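# Turn reversed plates end for end in their nests

## Task

Find which of the three plates sit reversed and rotate those by a half turn, so that all three rest flat within the locators of their original nests, with well A1 in the corner labelled A1. Each plate must stay correct without the robot supporting it. Finish by opening the gripper and pulling the hand away.

## Robot and tools

Robot: one four-axis SCARA-style arm that only moves plates. Its gripper always stays level and cannot tilt. Joints from base outward: lift (metres, 0.000 to 0.550), shoulder (-2.000 to 2.000 rad), elbow (-2.800 to 2.800 rad), wrist yaw (-12.566 to 12.566 rad). Keep the elbow more than 0.4 rad away from 0; closer than that, the arm may fold and fault. Joints share speed and acceleration limits and arrive together, so after a big move the hand can still be short of its target when the result comes back.

Gripper: the fingers point along the gripper's +x axis and close along its y axis. The commanded point, end_effector_position, lies midway between the rubber pads, 2 to 3 cm behind the fingertips. Opening runs from 0.140 m (fully open) to 0.066 m (closed gap).

Frames: the scene frame has its origin on the table top below the arm base, +z up, and +y to the left when facing along +x. The state line reports end_effector_position (m) and end_effector_quat_wxyz in this frame; the printed position drifts from the real one more at long reach.

Plates: on a labelled plate, A1 is at the labelled short end, in the corner opposite the labelled long side. To reverse a plate, place it on the raised nest RG, release, and regrip it from its other end.

execute_actions: argument actions is a list holding at most one item. An empty list sends nothing and returns the state with pictures. An action item is {"rows": [...], "steps": n}: up to 15 rows, steps 1 to 15 (default 15, minimum effectively 12), each step 1/30 s; row i applies on step i and the last row repeats. A wait item is {"steps": n} with n up to 300, counted from the previous result, so your reply time is included. Optional pictures: true adds camera images. A refused call moves nothing.

A row is five numbers, each in [-1, 1]: dx, dy, dz, rz, opening. The first four are an offset, not a pose, expressed in the gripper's own axes and measured from the gripper pose shown in the latest result (if none in this scene yet, or for a second or later call within one reply, from the pose when the action begins). Every row is counted from that same base, never from the previous row. Scale: 1.0 equals 0.6 m of travel or 180 degrees. rz turns about gripper z, positive from +x toward +y. opening is absolute: +1 fully open, -1 closed; a full close needs at least about 0.6 s. All-zero offsets are not a pause: they pull the hand back to the base pose.

Each step, the commanded pose is clipped to 70 mm and 16 degrees from the measured pose; after the last step the arm continues only to that clipped pose, so read the result and send the remainder. Results are returned 12 steps before an action ends; those steps run while you compose the next reply. A Hand target line appears only when no steps remain pending.

move: target is one five-number row, interpreted exactly as above. speed is the path's top speed, 0.002 to 0.5 m/s (default 0.25); rotation is capped at twice that in rad/s. The path is straight, lasts 0.5 to 10 s (cut off at 10 s), rotates the short way, and starts once the arm is still or after 3 s. It ignores obstacles, and the real hand may lag, wander, or exceed speed, especially with the arm near straight. Opening is applied at the start. It ends when hand and fingers settle, or 5 s after the path ends. The move: line gives the outcome (done, off_target, moving, held, fault), limits (paced: sent pose was clipped; held: some steps were blocked, after which motion can jump faster), and distance to target.

wait: seconds from 0 to 10; nothing new is sent. zoom_image: camera "cam_wrist" (image 672x504) and region [x0, y0, x1, y1] in pixels from the top-left, no larger than 504 by 504. The wrist camera optical frame has +z forward, +x right, +y down in the image. finished_scene: pass the current scene number; it is final and reports success. Replying with no tool call ends the run.

Result lines: Joint positions lists lift, shoulder, elbow, wrist yaw, then finger gap in metres. grip_measured is the finger opening on the command scale, possibly offset by about 1 mm for the whole scene. To hold, command roughly 0.04 below grip_measured; a smaller margin grips lighter. Pads push about 18 N each; a fast close can squeeze harder. A pose unreachable line means the clearance check altered or blocked the command; HELD marks each affected step.

Care: faster moves and targets set deeper past contact press harder. Because offsets start from the measured pose, repeating a small push into something rigid adds no force, but into something yielding it goes further. A stalled arm keeps pushing until a new command. Load limits: lift 55.2 N, shoulder 8.28 N m, elbow 4.14 N m, wrist yaw 1.38 N m, including a held part's weight; exceeding one stops the arm for 10 s and drops the rest of the call. Holding loads heats motors: MOTOR HOT appears at 85 °C, and at 100 °C the brakes engage (OVER-TEMPERATURE FAULT). Parts may occasionally be tugged or nudged. Avoid drops, slips, slams, hard impacts, strong shoves, and never let anything leave the table.

Each tool is called as name([rows], argument=value, ...), one row to a line, values as JSON.

## Session

I'll start by looking at the scene.

execute_actions(actions=[])

Scene clock: 0.00 s of 12600.00 s.
end_effector_position=(+0.5349, -0.1672, +0.0870) grip_measured=+1.00 end_effector_quat_wxyz=(+0.574, -0.000, -0.000, +0.819)
Joint positions: [ 0.082 -0.851 -2.668 -0.845  0.14 ]
Hand target: +0.535, -0.167, +0.087; +0.573, -0.000, -0.000, +0.819

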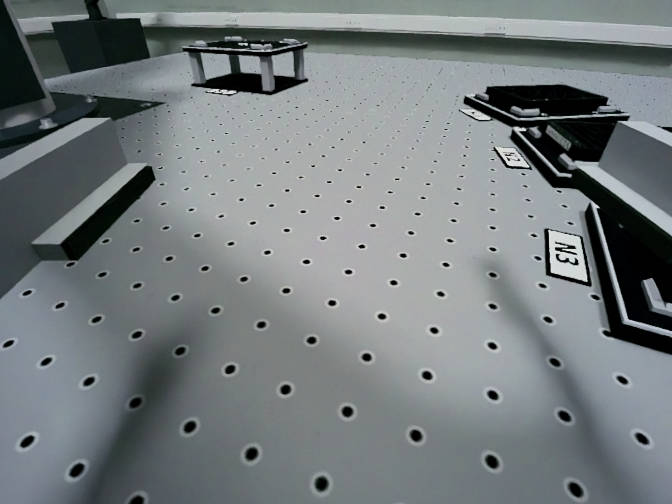

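move(target=[0, 0, 0.25, -0.611, 1], speed=0.3)

Scene clock: 5.63 s of 12600.00 s.
end_effector_position=(+0.5349, -0.1674, +0.2370) grip_measured=+1.00 end_effector_quat_wxyz=(+1.000, -0.000, -0.000, +0.001)
Joint positions: [ 0.232 -1.543 -1.111 -3.628  0.14 ]
Hand target: +0.535, -0.168, +0.237; +1.000, -0.000, -0.000, +0.000
Off the commanded pose: 0.000 m, 0 deg.
Kept back: nothing.
move: done

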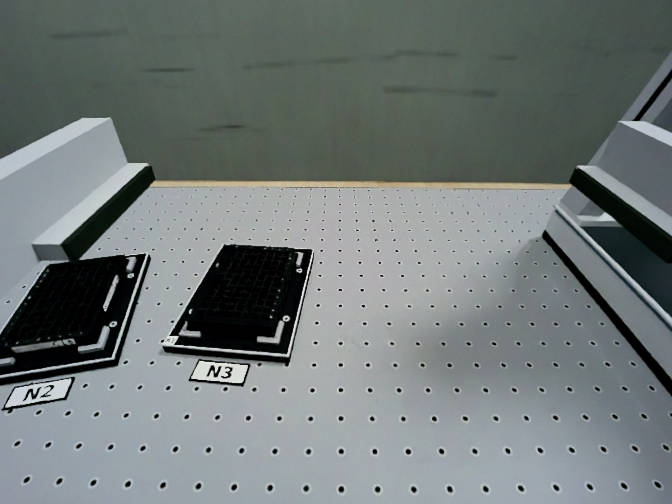

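zoom_image(camera="cam_wrist", region=[0, 220, 336, 420])

Region (0, 220, 336, 420) of cam_wrist's 672x504 image, scaled by 1.500, with more detail than that image has; it fills the top 300 rows of this view, and the rest is white.

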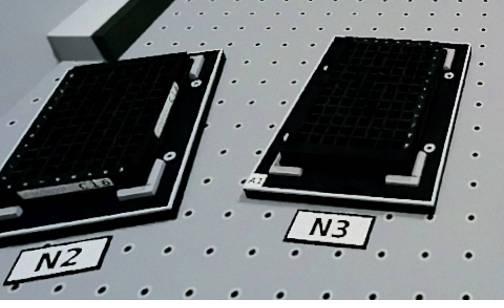

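move(target=[-0.058, 0.45, 0.1, 0, 1], speed=0.3)

Scene clock: 10.77 s of 12600.00 s.
end_effector_position=(+0.4995, +0.1028, +0.2970) grip_measured=+1.00 end_effector_quat_wxyz=(+1.000, -0.000, -0.000, +0.001)
Joint positions: [ 0.292 -0.477 -0.822 -4.982  0.14 ]
Hand target: +0.499, +0.103, +0.297; +1.000, -0.000, -0.000, +0.001
Off the commanded pose: 0.000 m, 0 deg.
Kept back: nothing.
After step 90, 0.67 s passed at rest.
move: done

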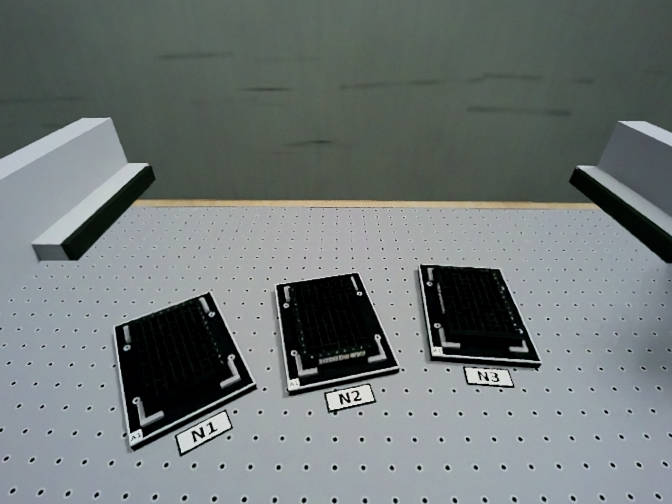

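zoom_image(camera="cam_wrist", region=[90, 250, 560, 460])

Region (90, 250, 560, 460) of cam_wrist's 672x504 image, scaled by 1.072, with more detail than that image has; it fills the top 225 rows of this view, and the rest is white.

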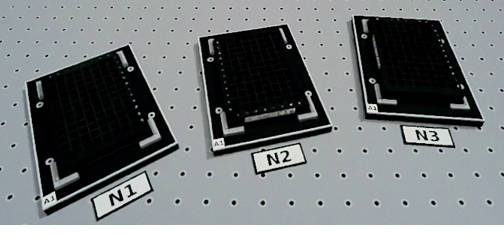

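zoom_image(camera="cam_wrist", region=[100, 280, 270, 450])

Region (100, 280, 270, 450) of cam_wrist's 672x504 image, scaled by 2.965, with more detail than that image has.

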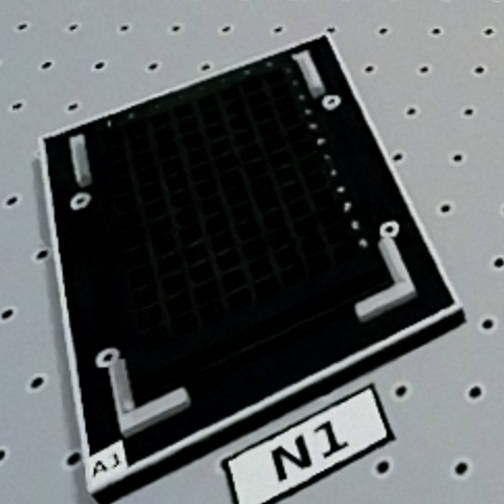

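zoom_image(camera="cam_wrist", region=[400, 250, 600, 400])

Region (400, 250, 600, 400) of cam_wrist's 672x504 image, scaled by 2.520, with more detail than that image has; it fills the top 378 rows of this view, and the rest is white.

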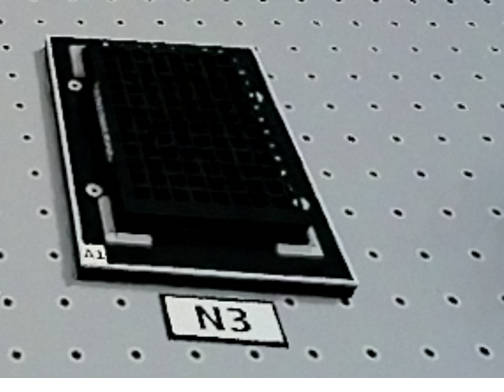

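move(target=[0, 0, 0, 0.75, 1], speed=0.4)

Scene clock: 42.70 s of 12600.00 s.
end_effector_position=(+0.4995, +0.1032, +0.2970) grip_measured=+1.00 end_effector_quat_wxyz=(+0.382, -0.000, -0.000, +0.924)
Joint positions: [ 0.292 -0.555 -1.9   -1.469  0.14 ]
Hand target: +0.500, +0.103, +0.297; +0.382, -0.000, -0.000, +0.924
Off the commanded pose: 0.000 m, 0 deg.
Kept back: nothing.
After step 90, 25.60 s passed at rest.
move: done

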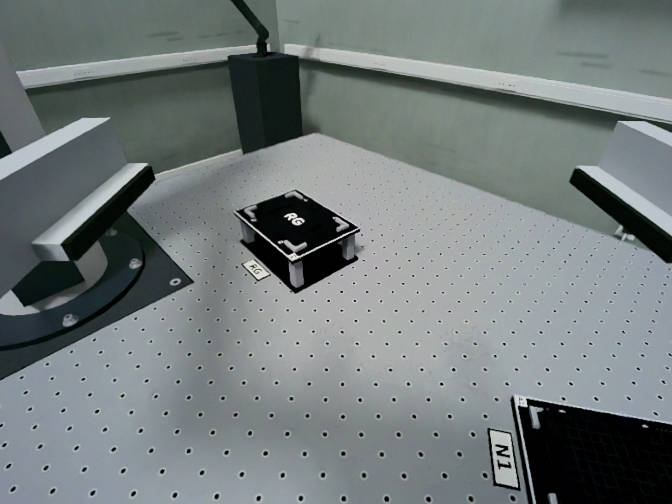

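zoom_image(camera="cam_wrist", region=[220, 170, 380, 310])

Region (220, 170, 380, 310) of cam_wrist's 672x504 image, scaled by 3.150, with more detail than that image has; it fills the top 441 rows of this view, and the rest is white.

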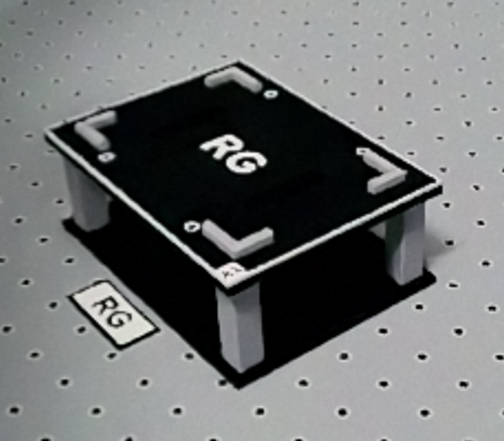

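move(target=[-0.4935, -0.0735, -0.345, -0.789, 1], speed=0.3)

Scene clock: 55.40 s of 12600.00 s.
end_effector_position=(+0.7404, -0.0745, +0.0900) grip_measured=+1.00 end_effector_quat_wxyz=(+0.998, -0.000, -0.000, -0.060)
Joint positions: [ 0.085 -0.68  -1.945 -3.778  0.14 ]
Hand target: +0.740, -0.075, +0.090; +0.998, -0.000, -0.000, -0.060
Off the commanded pose: 0.000 m, 0 deg.
Kept back: nothing.
After step 90, 5.23 s passed at rest.
move: done

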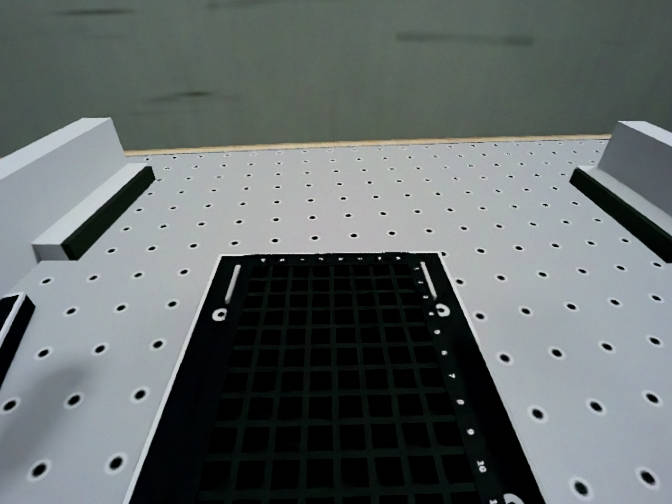

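zoom_image(camera="cam_wrist", region=[200, 240, 540, 504])

Region (200, 240, 540, 504) of cam_wrist's 672x504 image, scaled by 1.482, with more detail than that image has; it fills the top 391 rows of this view, and the rest is white.

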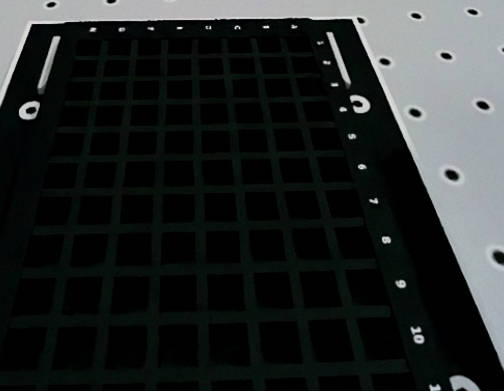

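move(target=[0, 0.016, 0, 0, 1], speed=0.05)

Scene clock: 61.97 s of 12600.00 s.
end_effector_position=(+0.7416, -0.0649, +0.0900) grip_measured=+1.00 end_effector_quat_wxyz=(+0.998, -0.000, -0.000, -0.060)
Joint positions: [ 0.085 -0.658 -1.945 -3.8    0.14 ]
Hand target: +0.742, -0.065, +0.090; +0.998, -0.000, -0.000, -0.060
Off the commanded pose: 0.000 m, 0 deg.
Kept back: nothing.
After step 90, 2.87 s passed at rest.
move: done

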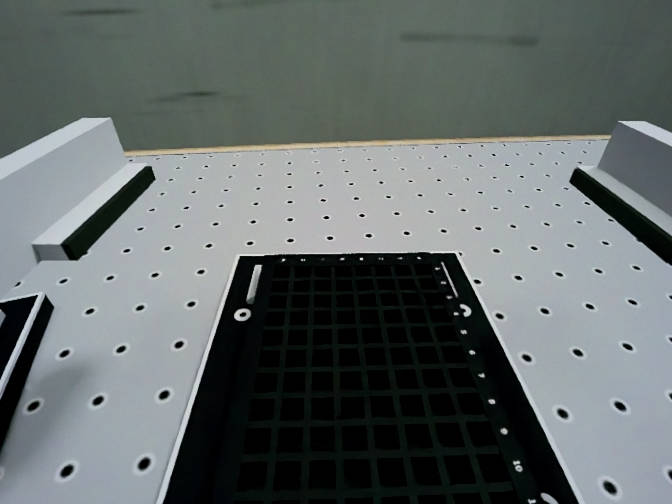

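zoom_image(camera="cam_wrist", region=[100, 240, 600, 504])

Region (100, 240, 600, 504) of cam_wrist's 672x504 image, scaled by 1.008, with more detail than that image has; it fills the top 266 rows of this view, and the rest is white.

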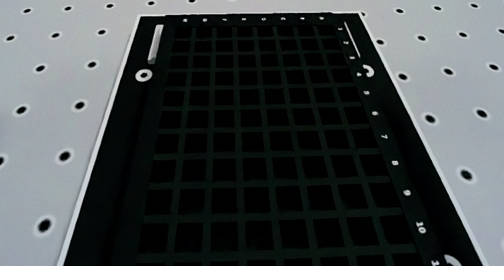

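zoom_image(camera="cam_wrist", region=[150, 380, 570, 504])

Region (150, 380, 570, 504) of cam_wrist's 672x504 image, scaled by 1.200, with more detail than that image has; it fills the top 149 rows of this view, and the rest is white.

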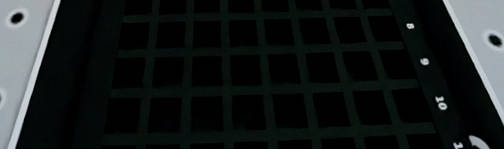

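move(target=[0, 0, -0.083, 0, 1], speed=0.1)

Scene clock: 67.83 s of 12600.00 s.
end_effector_position=(+0.7416, -0.0649, +0.0402) grip_measured=+1.00 end_effector_quat_wxyz=(+0.998, -0.000, -0.000, -0.060)
Joint positions: [ 0.035 -0.658 -1.945 -3.8    0.14 ]
Hand target: +0.742, -0.065, +0.040; +0.998, -0.000, -0.000, -0.060
Off the commanded pose: 0.000 m, 0 deg.
Kept back: nothing.
After step 90, 2.07 s passed at rest.
move: done

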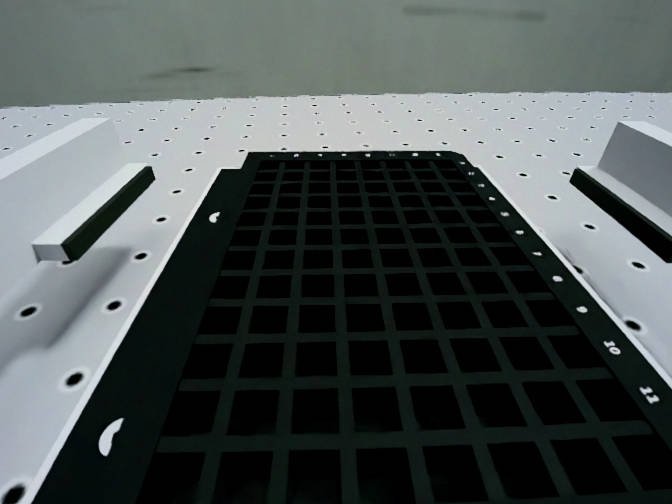

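zoom_image(camera="cam_wrist", region=[380, 140, 672, 420])

Region (380, 140, 672, 420) of cam_wrist's 672x504 image, scaled by 1.726, with more detail than that image has; it fills the top 483 rows of this view, and the rest is white.

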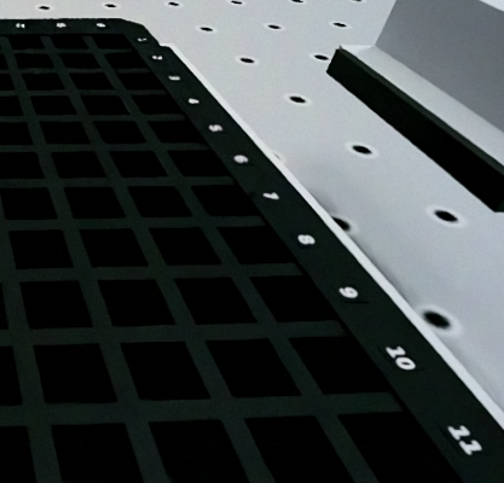

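move(target=[-0.025, 0, -0.0087, 0, 1], speed=0.05)

Scene clock: 84.43 s of 12600.00 s.
end_effector_position=(+0.7267, -0.0630, +0.0349) grip_measured=+1.00 end_effector_quat_wxyz=(+0.998, -0.000, -0.000, -0.060)
Joint positions: [ 0.03  -0.702 -1.845 -3.856  0.14 ]
Hand target: +0.727, -0.063, +0.035; +0.998, -0.000, -0.000, -0.060
Off the commanded pose: 0.000 m, 0 deg.
Kept back: nothing.
After step 90, 12.90 s passed at rest.
move: done

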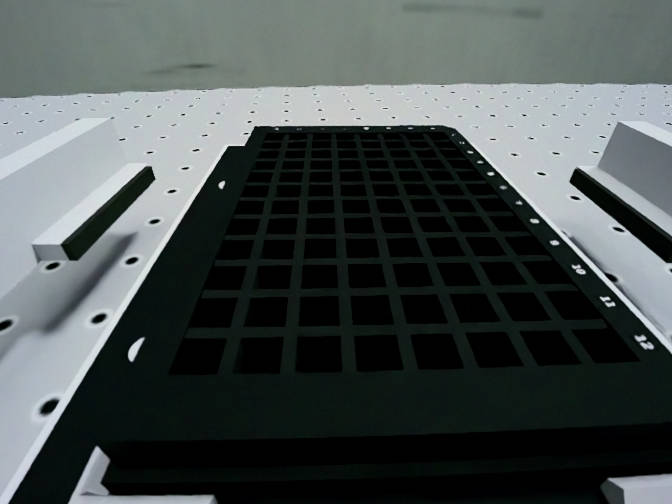

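move(target=[0, 0, 0, 0, -0.38], speed=0.05)

Scene clock: 86.23 s of 12600.00 s.
end_effector_position=(+0.7267, -0.0630, +0.0349) grip_measured=-0.38 end_effector_quat_wxyz=(+0.998, -0.000, -0.000, -0.060)
Joint positions: [ 0.03  -0.702 -1.845 -3.856  0.089]
Hand target: +0.727, -0.063, +0.035; +0.998, -0.000, -0.000, -0.060
Off the commanded pose: 0.000 m, 0 deg.
Kept back: nothing.
move: done

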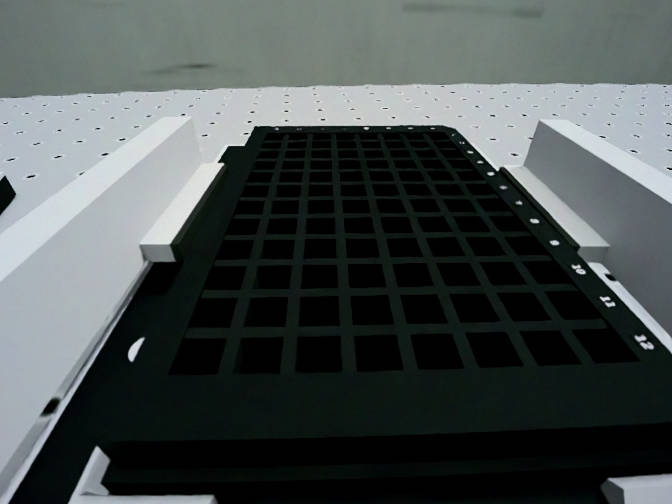

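move(target=[0, 0, 0, 0, -0.52], speed=0.05)

Scene clock: 87.13 s of 12600.00 s.
end_effector_position=(+0.7267, -0.0630, +0.0349) grip_measured=-0.52 end_effector_quat_wxyz=(+0.998, -0.000, -0.000, -0.060)
Joint positions: [ 0.03  -0.702 -1.845 -3.856  0.084]
Hand target: +0.727, -0.063, +0.035; +0.998, -0.000, -0.000, -0.060
Off the commanded pose: 0.000 m, 0 deg.
Kept back: nothing.
move: done

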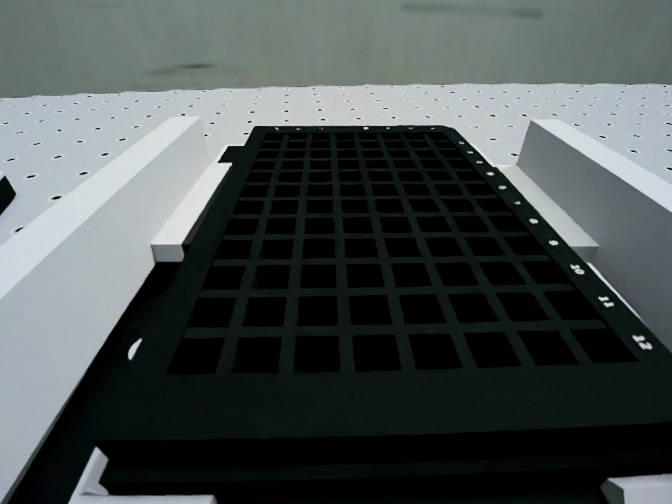

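move(target=[0, 0, 0, 0, -0.62], speed=0.05)

Scene clock: 87.97 s of 12600.00 s.
end_effector_position=(+0.7267, -0.0631, +0.0349) grip_measured=-0.56 end_effector_quat_wxyz=(+0.998, -0.000, -0.000, -0.060)
Joint positions: [ 0.03  -0.702 -1.846 -3.856  0.082]
Hand target: +0.727, -0.063, +0.035; +0.998, -0.000, -0.000, -0.060
Off the commanded pose: 0.000 m, 0 deg.
Kept back: nothing.
move: done

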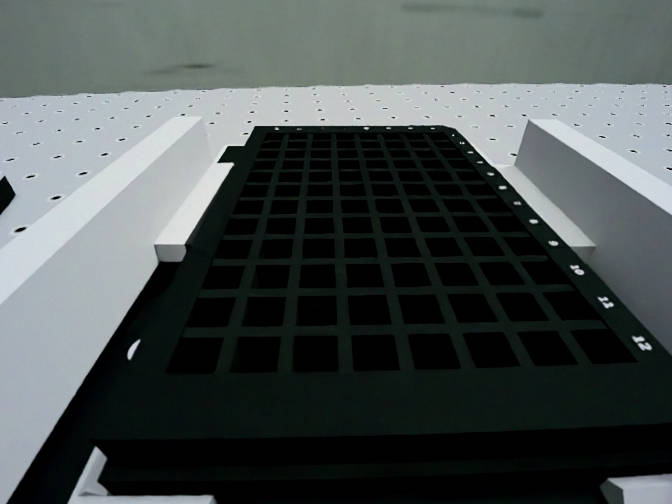

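move(target=[0, 0, 0.2, 0, -0.62], speed=0.1)

Scene clock: 90.50 s of 12600.00 s.
end_effector_position=(+0.7267, -0.0631, +0.1550) grip_measured=-0.56 end_effector_quat_wxyz=(+0.998, -0.000, -0.000, -0.060)
Joint positions: [ 0.15  -0.702 -1.846 -3.856  0.082]
Hand target: +0.727, -0.063, +0.155; +0.998, -0.000, -0.000, -0.060
Off the commanded pose: 0.000 m, 0 deg.
Kept back: nothing.
move: done

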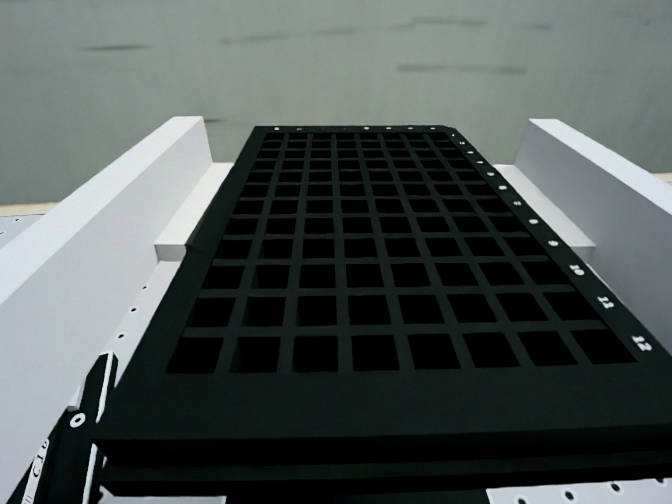

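move(target=[-0.5201, 0.0428, 0, 0.5384, -0.62], speed=0.2)

Scene clock: 103.90 s of 12600.00 s.
end_effector_position=(+0.4201, -0.0004, +0.1550) grip_measured=-0.56 end_effector_quat_wxyz=(+0.707, -0.000, -0.000, +0.707)
Joint positions: [ 0.15  -1.401 -1.14  -2.17   0.082]
Hand target: +0.420, -0.001, +0.155; +0.707, -0.000, -0.000, +0.707
Off the commanded pose: 0.000 m, 0 deg.
Kept back: nothing.
After step 90, 5.87 s passed at rest.
move: done

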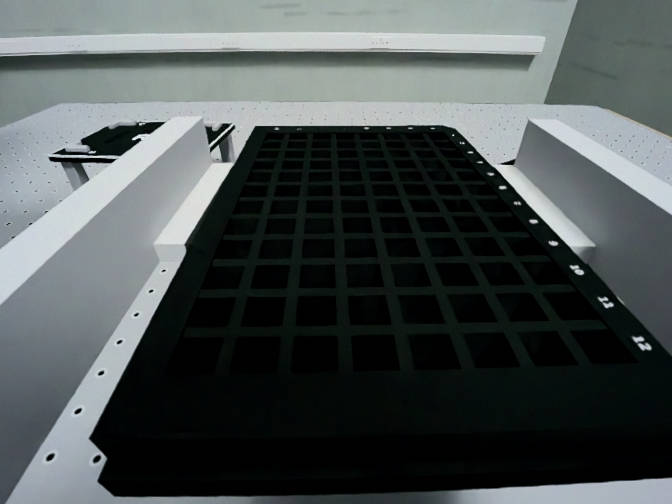

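move(target=[0, 0, -0.1917, 0, -0.62], speed=0.1)

Scene clock: 105.67 s of 12600.00 s.
end_effector_position=(+0.4201, -0.0004, +0.0399) grip_measured=-0.56 end_effector_quat_wxyz=(+0.707, -0.000, -0.000, +0.707)
Joint positions: [ 0.035 -1.401 -1.14  -2.17   0.082]
Hand target: +0.420, -0.000, +0.040; +0.707, -0.000, -0.000, +0.707
Off the commanded pose: 0.000 m, 0 deg.
Kept back: nothing.
move: done

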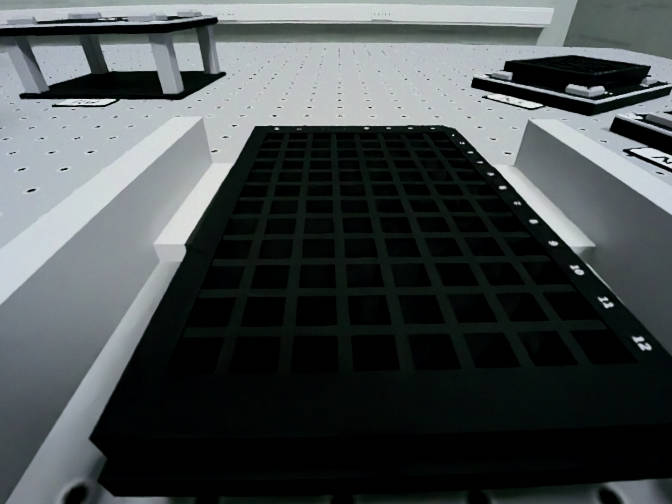

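execute_actions([
  {"rows": [[0,0,-0.0006,0,-0.62],[0,0,-0.0011,0,-0.62],[0,0,-0.0017,0,-0.62],[0,0,-0.0022,0,-0.62],[0,0,-0.0028,0,-0.62],[0,0,-0.0033,0,-0.62],[0,0,-0.0039,0,-0.62],[0,0,-0.0044,0,-0.62],[0,0,-0.005,0,-0.62],[0,0,-0.0056,0,-0.62],[0,0,-0.0061,0,-0.62],[0,0,-0.0067,0,-0.62],[0,0,-0.0072,0,-0.62],[0,0,-0.0078,0,-0.62],[0,0,-0.0083,0,-0.62]], "steps": 15},
])

Scene clock: 107.03 s of 12600.00 s.
end_effector_position=(+0.4201, -0.0004, +0.0392) grip_measured=-0.56 end_effector_quat_wxyz=(+0.707, -0.000, -0.000, +0.707)
Joint positions: [ 0.034 -1.401 -1.14  -2.17   0.082]
Steps of this call (steps 1 to 38: nothing new was sent; steps 39 to 41: the first 3 steps of this action). Readings (end_effector_position):
39: (+0.4201, -0.0004, +0.0399)
40: (+0.4201, -0.0004, +0.0395)
41: the state above

execute_actions([
  {"steps": 20},
])

Scene clock: 107.70 s of 12600.00 s.
end_effector_position=(+0.4201, -0.0004, +0.0349) grip_measured=-0.56 end_effector_quat_wxyz=(+0.707, -0.000, -0.000, +0.707)
Joint positions: [ 0.03  -1.401 -1.14  -2.17   0.082]
Hand target: +0.420, -0.000, +0.035; +0.707, -0.000, -0.000, +0.707
Off the commanded pose: 0.000 m, 0 deg.
Kept back: nothing.
Steps of this call (steps 1 to 12: the last 12 steps of your previous action; steps 13 to 20: nothing new was sent). Readings (end_effector_position):
1: (+0.4201, -0.0004, +0.0388)
2: (+0.4201, -0.0004, +0.0385)
4: (+0.4201, -0.0004, +0.0378)
8: (+0.4201, -0.0004, +0.0365)
20: the state above

move(target=[0, 0, -0.0148, 0, -0.62], speed=0.02)

Scene clock: 108.73 s of 12600.00 s.
end_effector_position=(+0.4201, -0.0004, +0.0260) grip_measured=-0.56 end_effector_quat_wxyz=(+0.707, -0.000, -0.000, +0.707)
Joint positions: [ 0.021 -1.401 -1.14  -2.17   0.082]
Hand target: +0.420, -0.000, +0.026; +0.707, -0.000, -0.000, +0.707
Off the commanded pose: 0.000 m, 0 deg.
Kept back: nothing.
move: done

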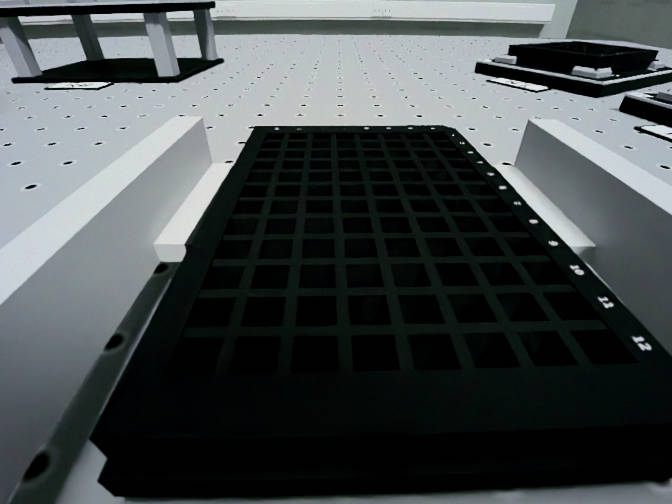

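move(target=[0, 0, -0.0067, 0, -0.62], speed=0.01)

Scene clock: 109.83 s of 12600.00 s.
end_effector_position=(+0.4201, -0.0004, +0.0225) grip_measured=-0.56 end_effector_quat_wxyz=(+0.707, -0.000, -0.000, +0.707)
Joint positions: [ 0.018 -1.401 -1.14  -2.17   0.082]
Hand target: +0.420, -0.000, +0.022; +0.707, -0.000, -0.000, +0.707
Off the commanded pose: 0.001 m, 0 deg.
Kept back: nothing.
move: done

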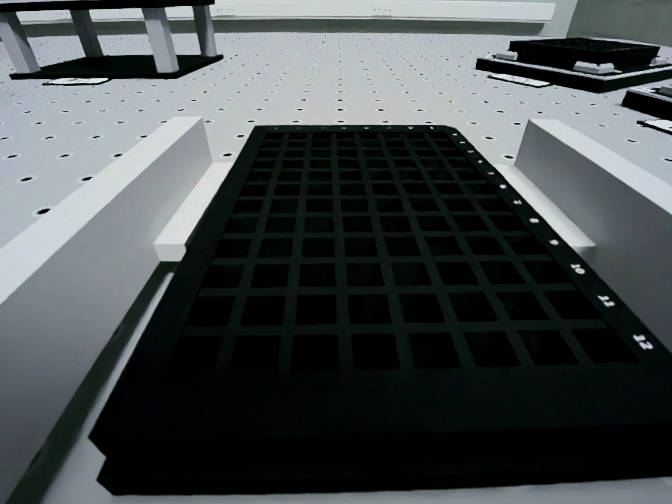

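move(target=[0, 0, -0.0033, 0, -0.62], speed=0.01)

Scene clock: 110.83 s of 12600.00 s.
end_effector_position=(+0.4200, -0.0004, +0.0213) grip_measured=-0.56 end_effector_quat_wxyz=(+0.706, -0.000, -0.000, +0.708)
Joint positions: [ 0.016 -1.401 -1.14  -2.169  0.082]
Hand target: +0.420, -0.000, +0.021; +0.707, -0.000, -0.000, +0.707
Off the commanded pose: 0.001 m, 0 deg.
Kept back: nothing.
move: done

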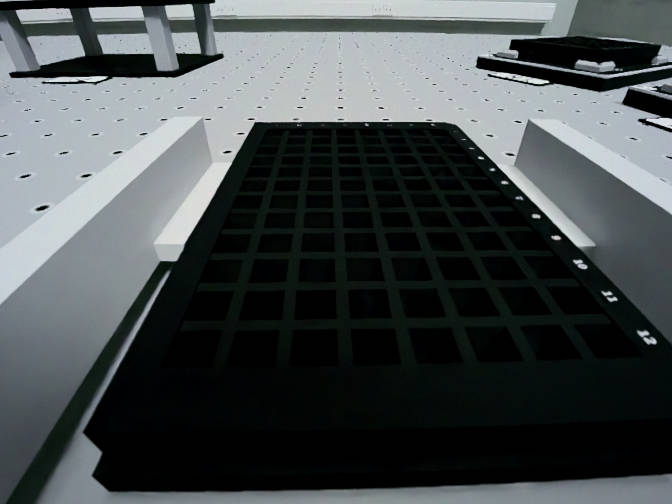

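move(target=[0, 0, 0, 0, 1], speed=0.05)

Scene clock: 112.30 s of 12600.00 s.
end_effector_position=(+0.4201, -0.0004, +0.0213) grip_measured=+1.00 end_effector_quat_wxyz=(+0.706, -0.000, -0.000, +0.708)
Joint positions: [ 0.016 -1.401 -1.14  -2.169  0.14 ]
Hand target: +0.420, -0.000, +0.021; +0.706, -0.000, -0.000, +0.708
Off the commanded pose: 0.000 m, 0 deg.
Kept back: nothing.
move: done

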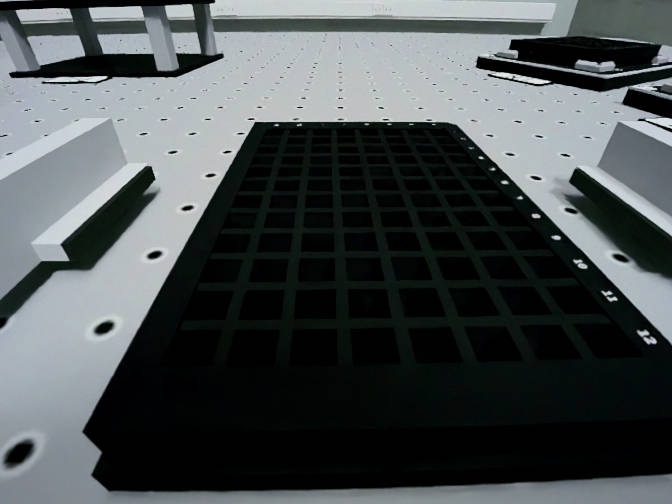

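move(target=[0, 0, 0.08, 0, 1], speed=0.1)

Scene clock: 114.90 s of 12600.00 s.
end_effector_position=(+0.4201, -0.0004, +0.0694) grip_measured=+1.00 end_effector_quat_wxyz=(+0.706, -0.000, -0.000, +0.708)
Joint positions: [ 0.064 -1.401 -1.14  -2.169  0.14 ]
Hand target: +0.420, -0.000, +0.069; +0.706, -0.000, -0.000, +0.708
Off the commanded pose: 0.000 m, 0 deg.
Kept back: nothing.
move: done

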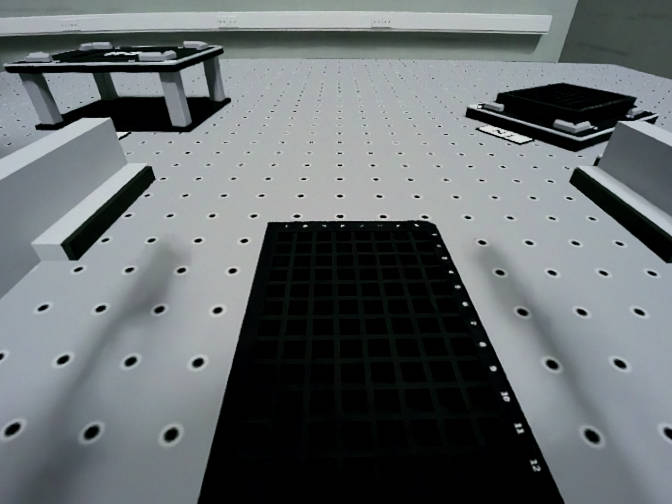

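move(target=[0, 0, 0, 0.99, 1], speed=0.4)

Scene clock: 119.50 s of 12600.00 s.
end_effector_position=(+0.4197, -0.0003, +0.0694) grip_measured=+1.00 end_effector_quat_wxyz=(+0.697, +0.000, +0.000, -0.718)
Joint positions: [ 0.064 -0.365 -1.153 -0.083  0.14 ]
Hand target: +0.420, -0.000, +0.069; +0.697, +0.000, +0.000, -0.717
Off the commanded pose: 0.000 m, 0 deg.
Kept back: nothing.
move: done

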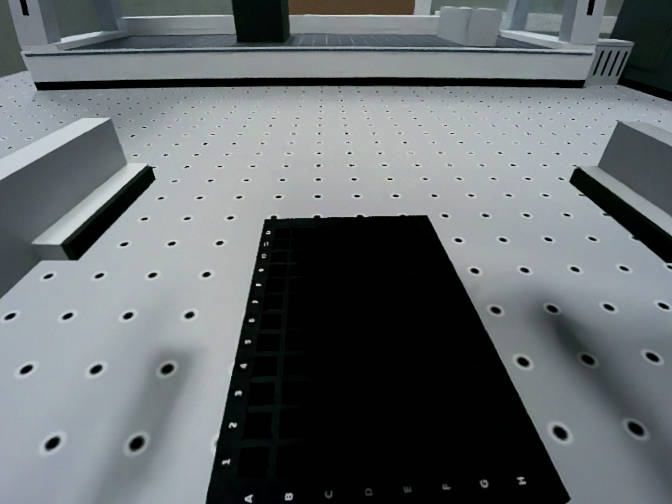

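move(target=[0, 0, -0.0782, 0.0104, 1], speed=0.06)

Scene clock: 121.37 s of 12600.00 s.
end_effector_position=(+0.4196, -0.0004, +0.0224) grip_measured=+1.00 end_effector_quat_wxyz=(+0.708, +0.000, +0.000, -0.706)
Joint positions: [ 0.017 -0.364 -1.134 -0.07   0.14 ]
Hand target: +0.420, -0.000, +0.022; +0.708, +0.000, +0.000, -0.706
Off the commanded pose: 0.000 m, 0 deg.
Kept back: nothing.
move: done

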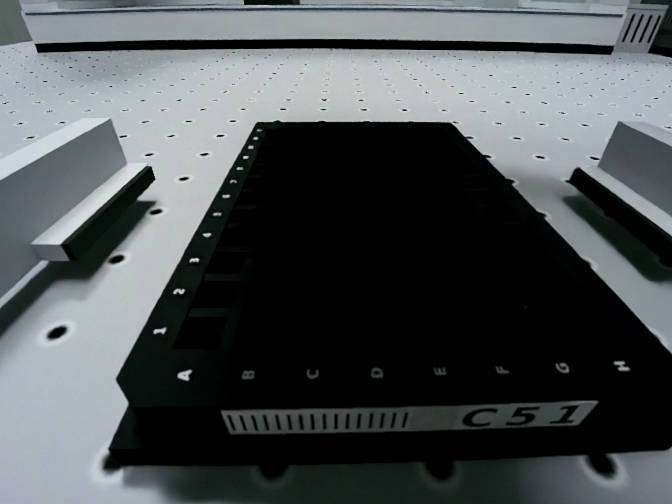

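zoom_image(camera="cam_wrist", region=[90, 300, 590, 504])

Region (90, 300, 590, 504) of cam_wrist's 672x504 image, scaled by 1.008, with more detail than that image has; it fills the top 206 rows of this view, and the rest is white.

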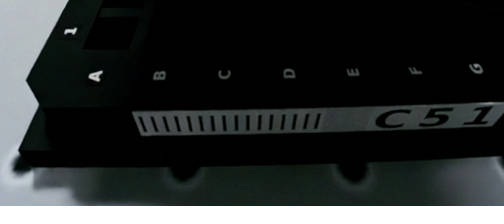

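zoom_image(camera="cam_wrist", region=[0, 60, 336, 300])

Region (0, 60, 336, 300) of cam_wrist's 672x504 image, scaled by 1.500, with more detail than that image has; it fills the top 360 rows of this view, and the rest is white.

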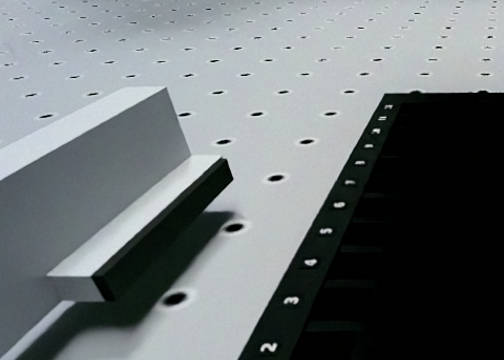

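move(target=[0.008, 0, 0, 0.0075, 1], speed=0.03)

Scene clock: 133.50 s of 12600.00 s.
end_effector_position=(+0.4196, -0.0051, +0.0224) grip_measured=+1.00 end_effector_quat_wxyz=(+0.716, +0.000, +0.000, -0.698)
Joint positions: [ 0.017 -0.382 -1.11  -0.053  0.14 ]
Hand target: +0.420, -0.005, +0.022; +0.716, +0.000, +0.000, -0.698
Off the commanded pose: 0.000 m, 0 deg.
Kept back: nothing.
After step 90, 8.43 s passed at rest.
move: done

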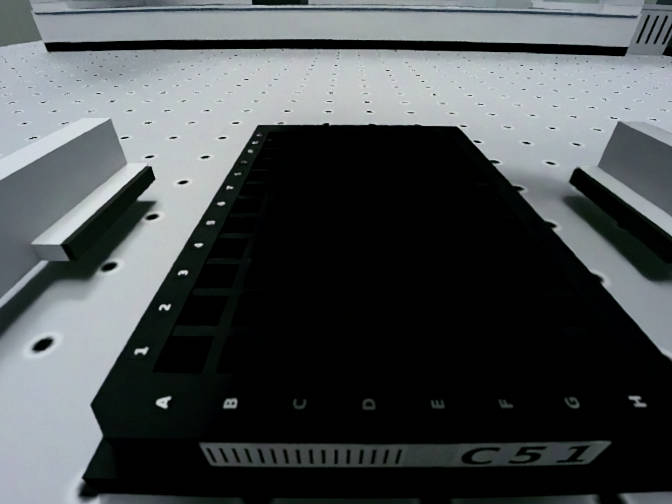

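zoom_image(camera="cam_wrist", region=[60, 110, 672, 504])

Region (60, 110, 672, 504) is 612x394 pixels. A region can be at most 504 by 504 pixels.

zoom_image(camera="cam_wrist", region=[60, 380, 400, 504])

Region (60, 380, 400, 504) of cam_wrist's 672x504 image, scaled by 1.482, with more detail than that image has; it fills the top 184 rows of this view, and the rest is white.

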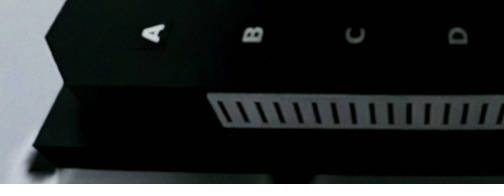

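move(target=[0, 0, 0, 0, -0.45], speed=0.05)

Scene clock: 135.67 s of 12600.00 s.
end_effector_position=(+0.4196, -0.0051, +0.0224) grip_measured=-0.45 end_effector_quat_wxyz=(+0.716, +0.000, +0.000, -0.698)
Joint positions: [ 0.017 -0.382 -1.11  -0.053  0.086]
Hand target: +0.420, -0.005, +0.022; +0.716, +0.000, +0.000, -0.698
Off the commanded pose: 0.000 m, 0 deg.
Kept back: nothing.
move: done

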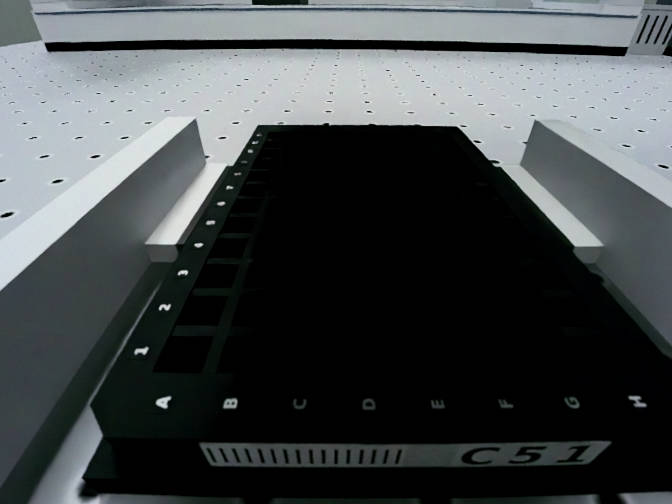

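move(target=[0, 0, 0, 0, -0.62], speed=0.05)

Scene clock: 136.60 s of 12600.00 s.
end_effector_position=(+0.4196, -0.0051, +0.0224) grip_measured=-0.57 end_effector_quat_wxyz=(+0.716, +0.000, +0.000, -0.698)
Joint positions: [ 0.017 -0.382 -1.11  -0.053  0.082]
Hand target: +0.420, -0.005, +0.022; +0.716, +0.000, +0.000, -0.698
Off the commanded pose: 0.000 m, 0 deg.
Kept back: nothing.
move: done

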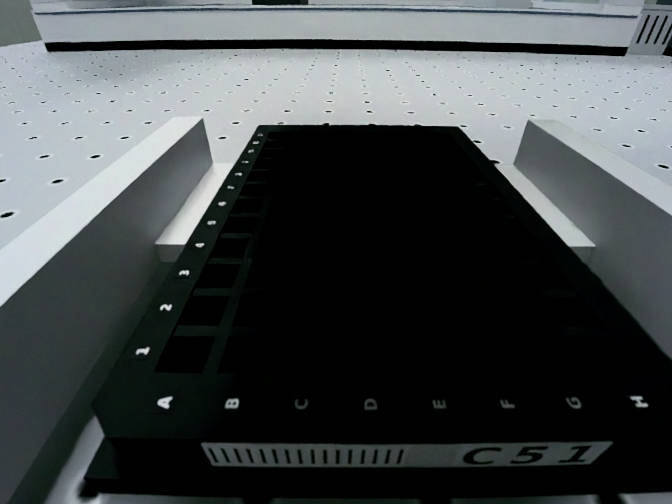

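move(target=[0, 0, 0.06, 0, -0.62], speed=0.08)

Scene clock: 138.90 s of 12600.00 s.
end_effector_position=(+0.4196, -0.0051, +0.0585) grip_measured=-0.57 end_effector_quat_wxyz=(+0.716, +0.000, +0.000, -0.698)
Joint positions: [ 0.053 -0.382 -1.11  -0.053  0.082]
Hand target: +0.420, -0.005, +0.058; +0.716, +0.000, +0.000, -0.698
Off the commanded pose: 0.000 m, 0 deg.
Kept back: nothing.
move: done

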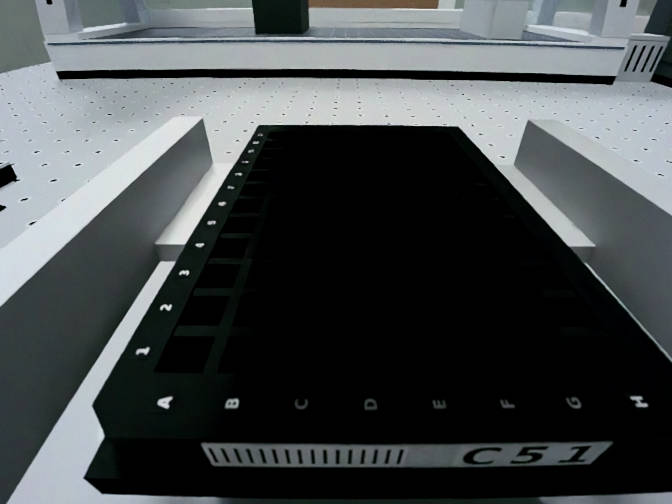

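move(target=[0.10985, 0.50917, 0.0275, 0.4608, -0.62], speed=0.2)

Scene clock: 143.13 s of 12600.00 s.
end_effector_position=(+0.7269, -0.0633, +0.0749) grip_measured=-0.57 end_effector_quat_wxyz=(+0.999, +0.000, +0.000, -0.049)
Joint positions: [ 0.07  -0.709 -1.847  2.458  0.082]
Hand target: +0.727, -0.063, +0.075; +0.999, +0.000, +0.000, -0.049
Off the commanded pose: 0.000 m, 0 deg.
Kept back: nothing.
move: done

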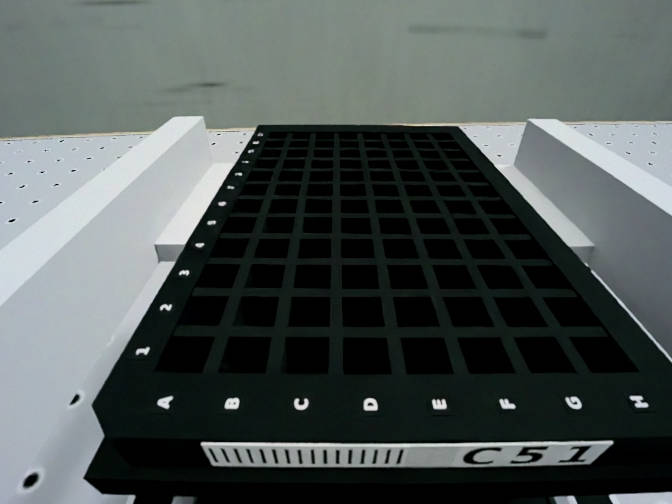

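move(target=[0, 0, -0.05, 0, -0.62], speed=0.05)

Scene clock: 144.47 s of 12600.00 s.
end_effector_position=(+0.7269, -0.0633, +0.0449) grip_measured=-0.57 end_effector_quat_wxyz=(+0.999, +0.000, +0.000, -0.049)
Joint positions: [ 0.04  -0.709 -1.847  2.458  0.082]
Hand target: +0.727, -0.063, +0.045; +0.999, +0.000, +0.000, -0.049
Off the commanded pose: 0.000 m, 0 deg.
Kept back: nothing.
move: done

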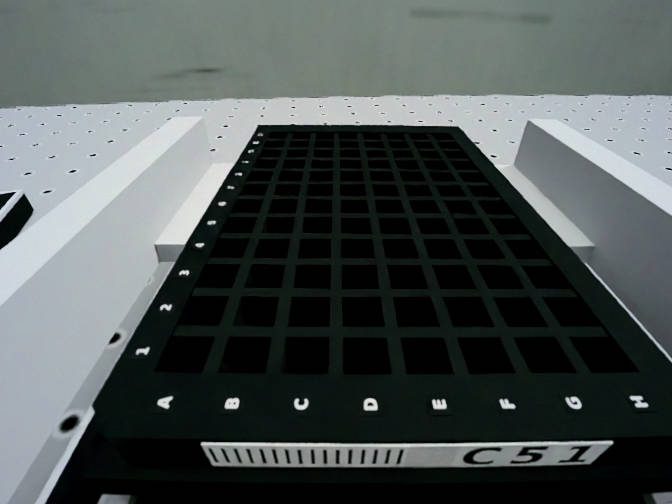

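move(target=[0, 0, -0.0098, 0, -0.62], speed=0.01)

Scene clock: 145.67 s of 12600.00 s.
end_effector_position=(+0.7269, -0.0633, +0.0390) grip_measured=-0.57 end_effector_quat_wxyz=(+0.999, +0.000, +0.000, -0.049)
Joint positions: [ 0.034 -0.709 -1.847  2.458  0.082]
Hand target: +0.727, -0.063, +0.039; +0.999, +0.000, +0.000, -0.049
Off the commanded pose: 0.000 m, 0 deg.
Kept back: nothing.
move: done

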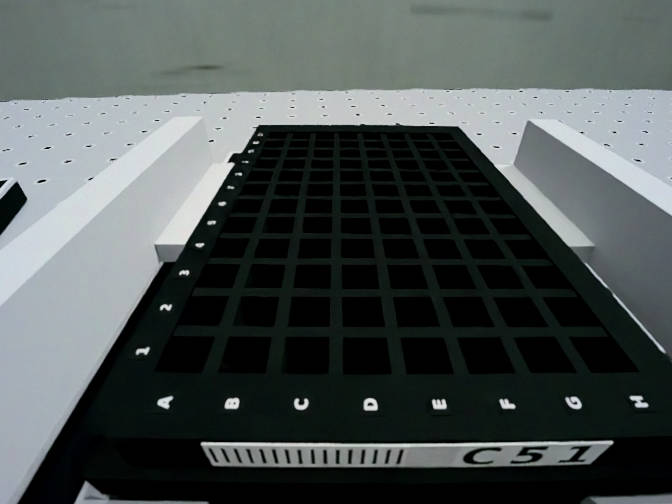

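move(target=[0, 0, -0.0068, 0, -0.62], speed=0.008)

Scene clock: 146.83 s of 12600.00 s.
end_effector_position=(+0.7270, -0.0632, +0.0352) grip_measured=-0.57 end_effector_quat_wxyz=(+0.999, +0.000, +0.000, -0.048)
Joint positions: [ 0.03  -0.709 -1.848  2.459  0.082]
Hand target: +0.727, -0.063, +0.035; +0.999, +0.000, +0.000, -0.049
Off the commanded pose: 0.000 m, 0 deg.
Kept back: nothing.
move: done

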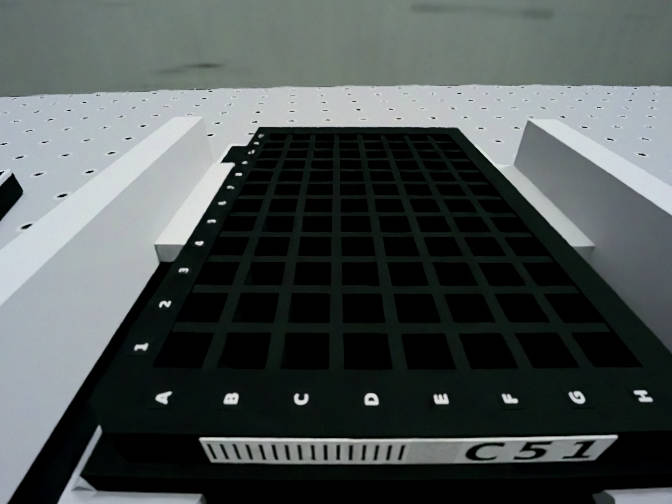

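move(target=[0, 0, 0, 0, 1], speed=0.05)

Scene clock: 148.03 s of 12600.00 s.
end_effector_position=(+0.7270, -0.0632, +0.0352) grip_measured=+1.00 end_effector_quat_wxyz=(+0.999, +0.000, +0.000, -0.048)
Joint positions: [ 0.03  -0.709 -1.848  2.459  0.14 ]
Hand target: +0.727, -0.063, +0.035; +0.999, +0.000, +0.000, -0.048
Off the commanded pose: 0.000 m, 0 deg.
Kept back: nothing.
move: done

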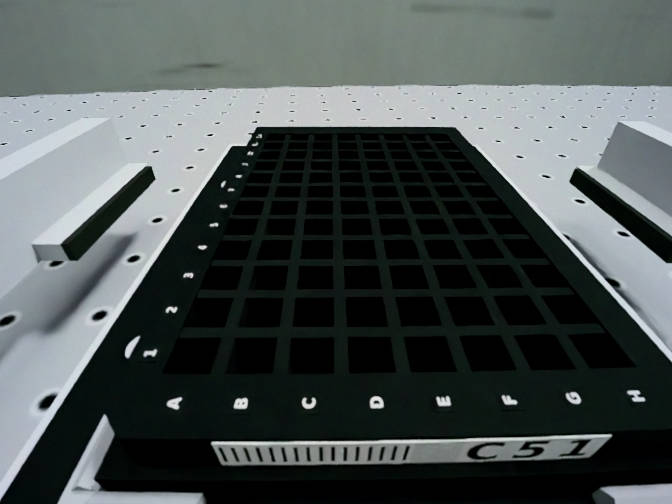

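move(target=[-0.1, 0, 0.12, 0, 1], speed=0.1)

Scene clock: 151.53 s of 12600.00 s.
end_effector_position=(+0.6673, -0.0573, +0.1073) grip_measured=+1.00 end_effector_quat_wxyz=(+0.999, +0.000, +0.000, -0.048)
Joint positions: [ 0.102 -0.862 -1.5    2.266  0.14 ]
Hand target: +0.667, -0.057, +0.107; +0.999, +0.000, +0.000, -0.048
Off the commanded pose: 0.000 m, 0 deg.
Kept back: nothing.
move: done

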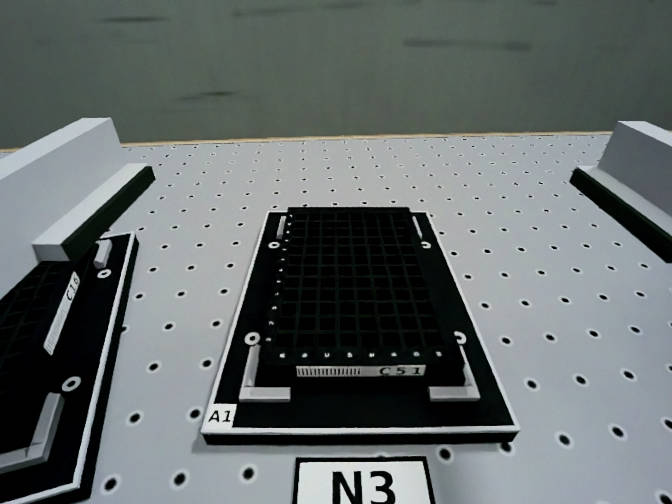

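zoom_image(camera="cam_wrist", region=[190, 190, 530, 450])

Region (190, 190, 530, 450) of cam_wrist's 672x504 image, scaled by 1.482, with more detail than that image has; it fills the top 385 rows of this view, and the rest is white.

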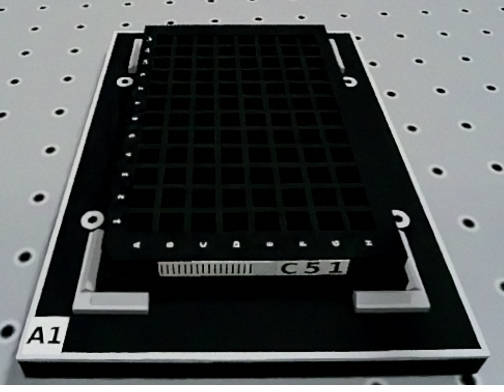

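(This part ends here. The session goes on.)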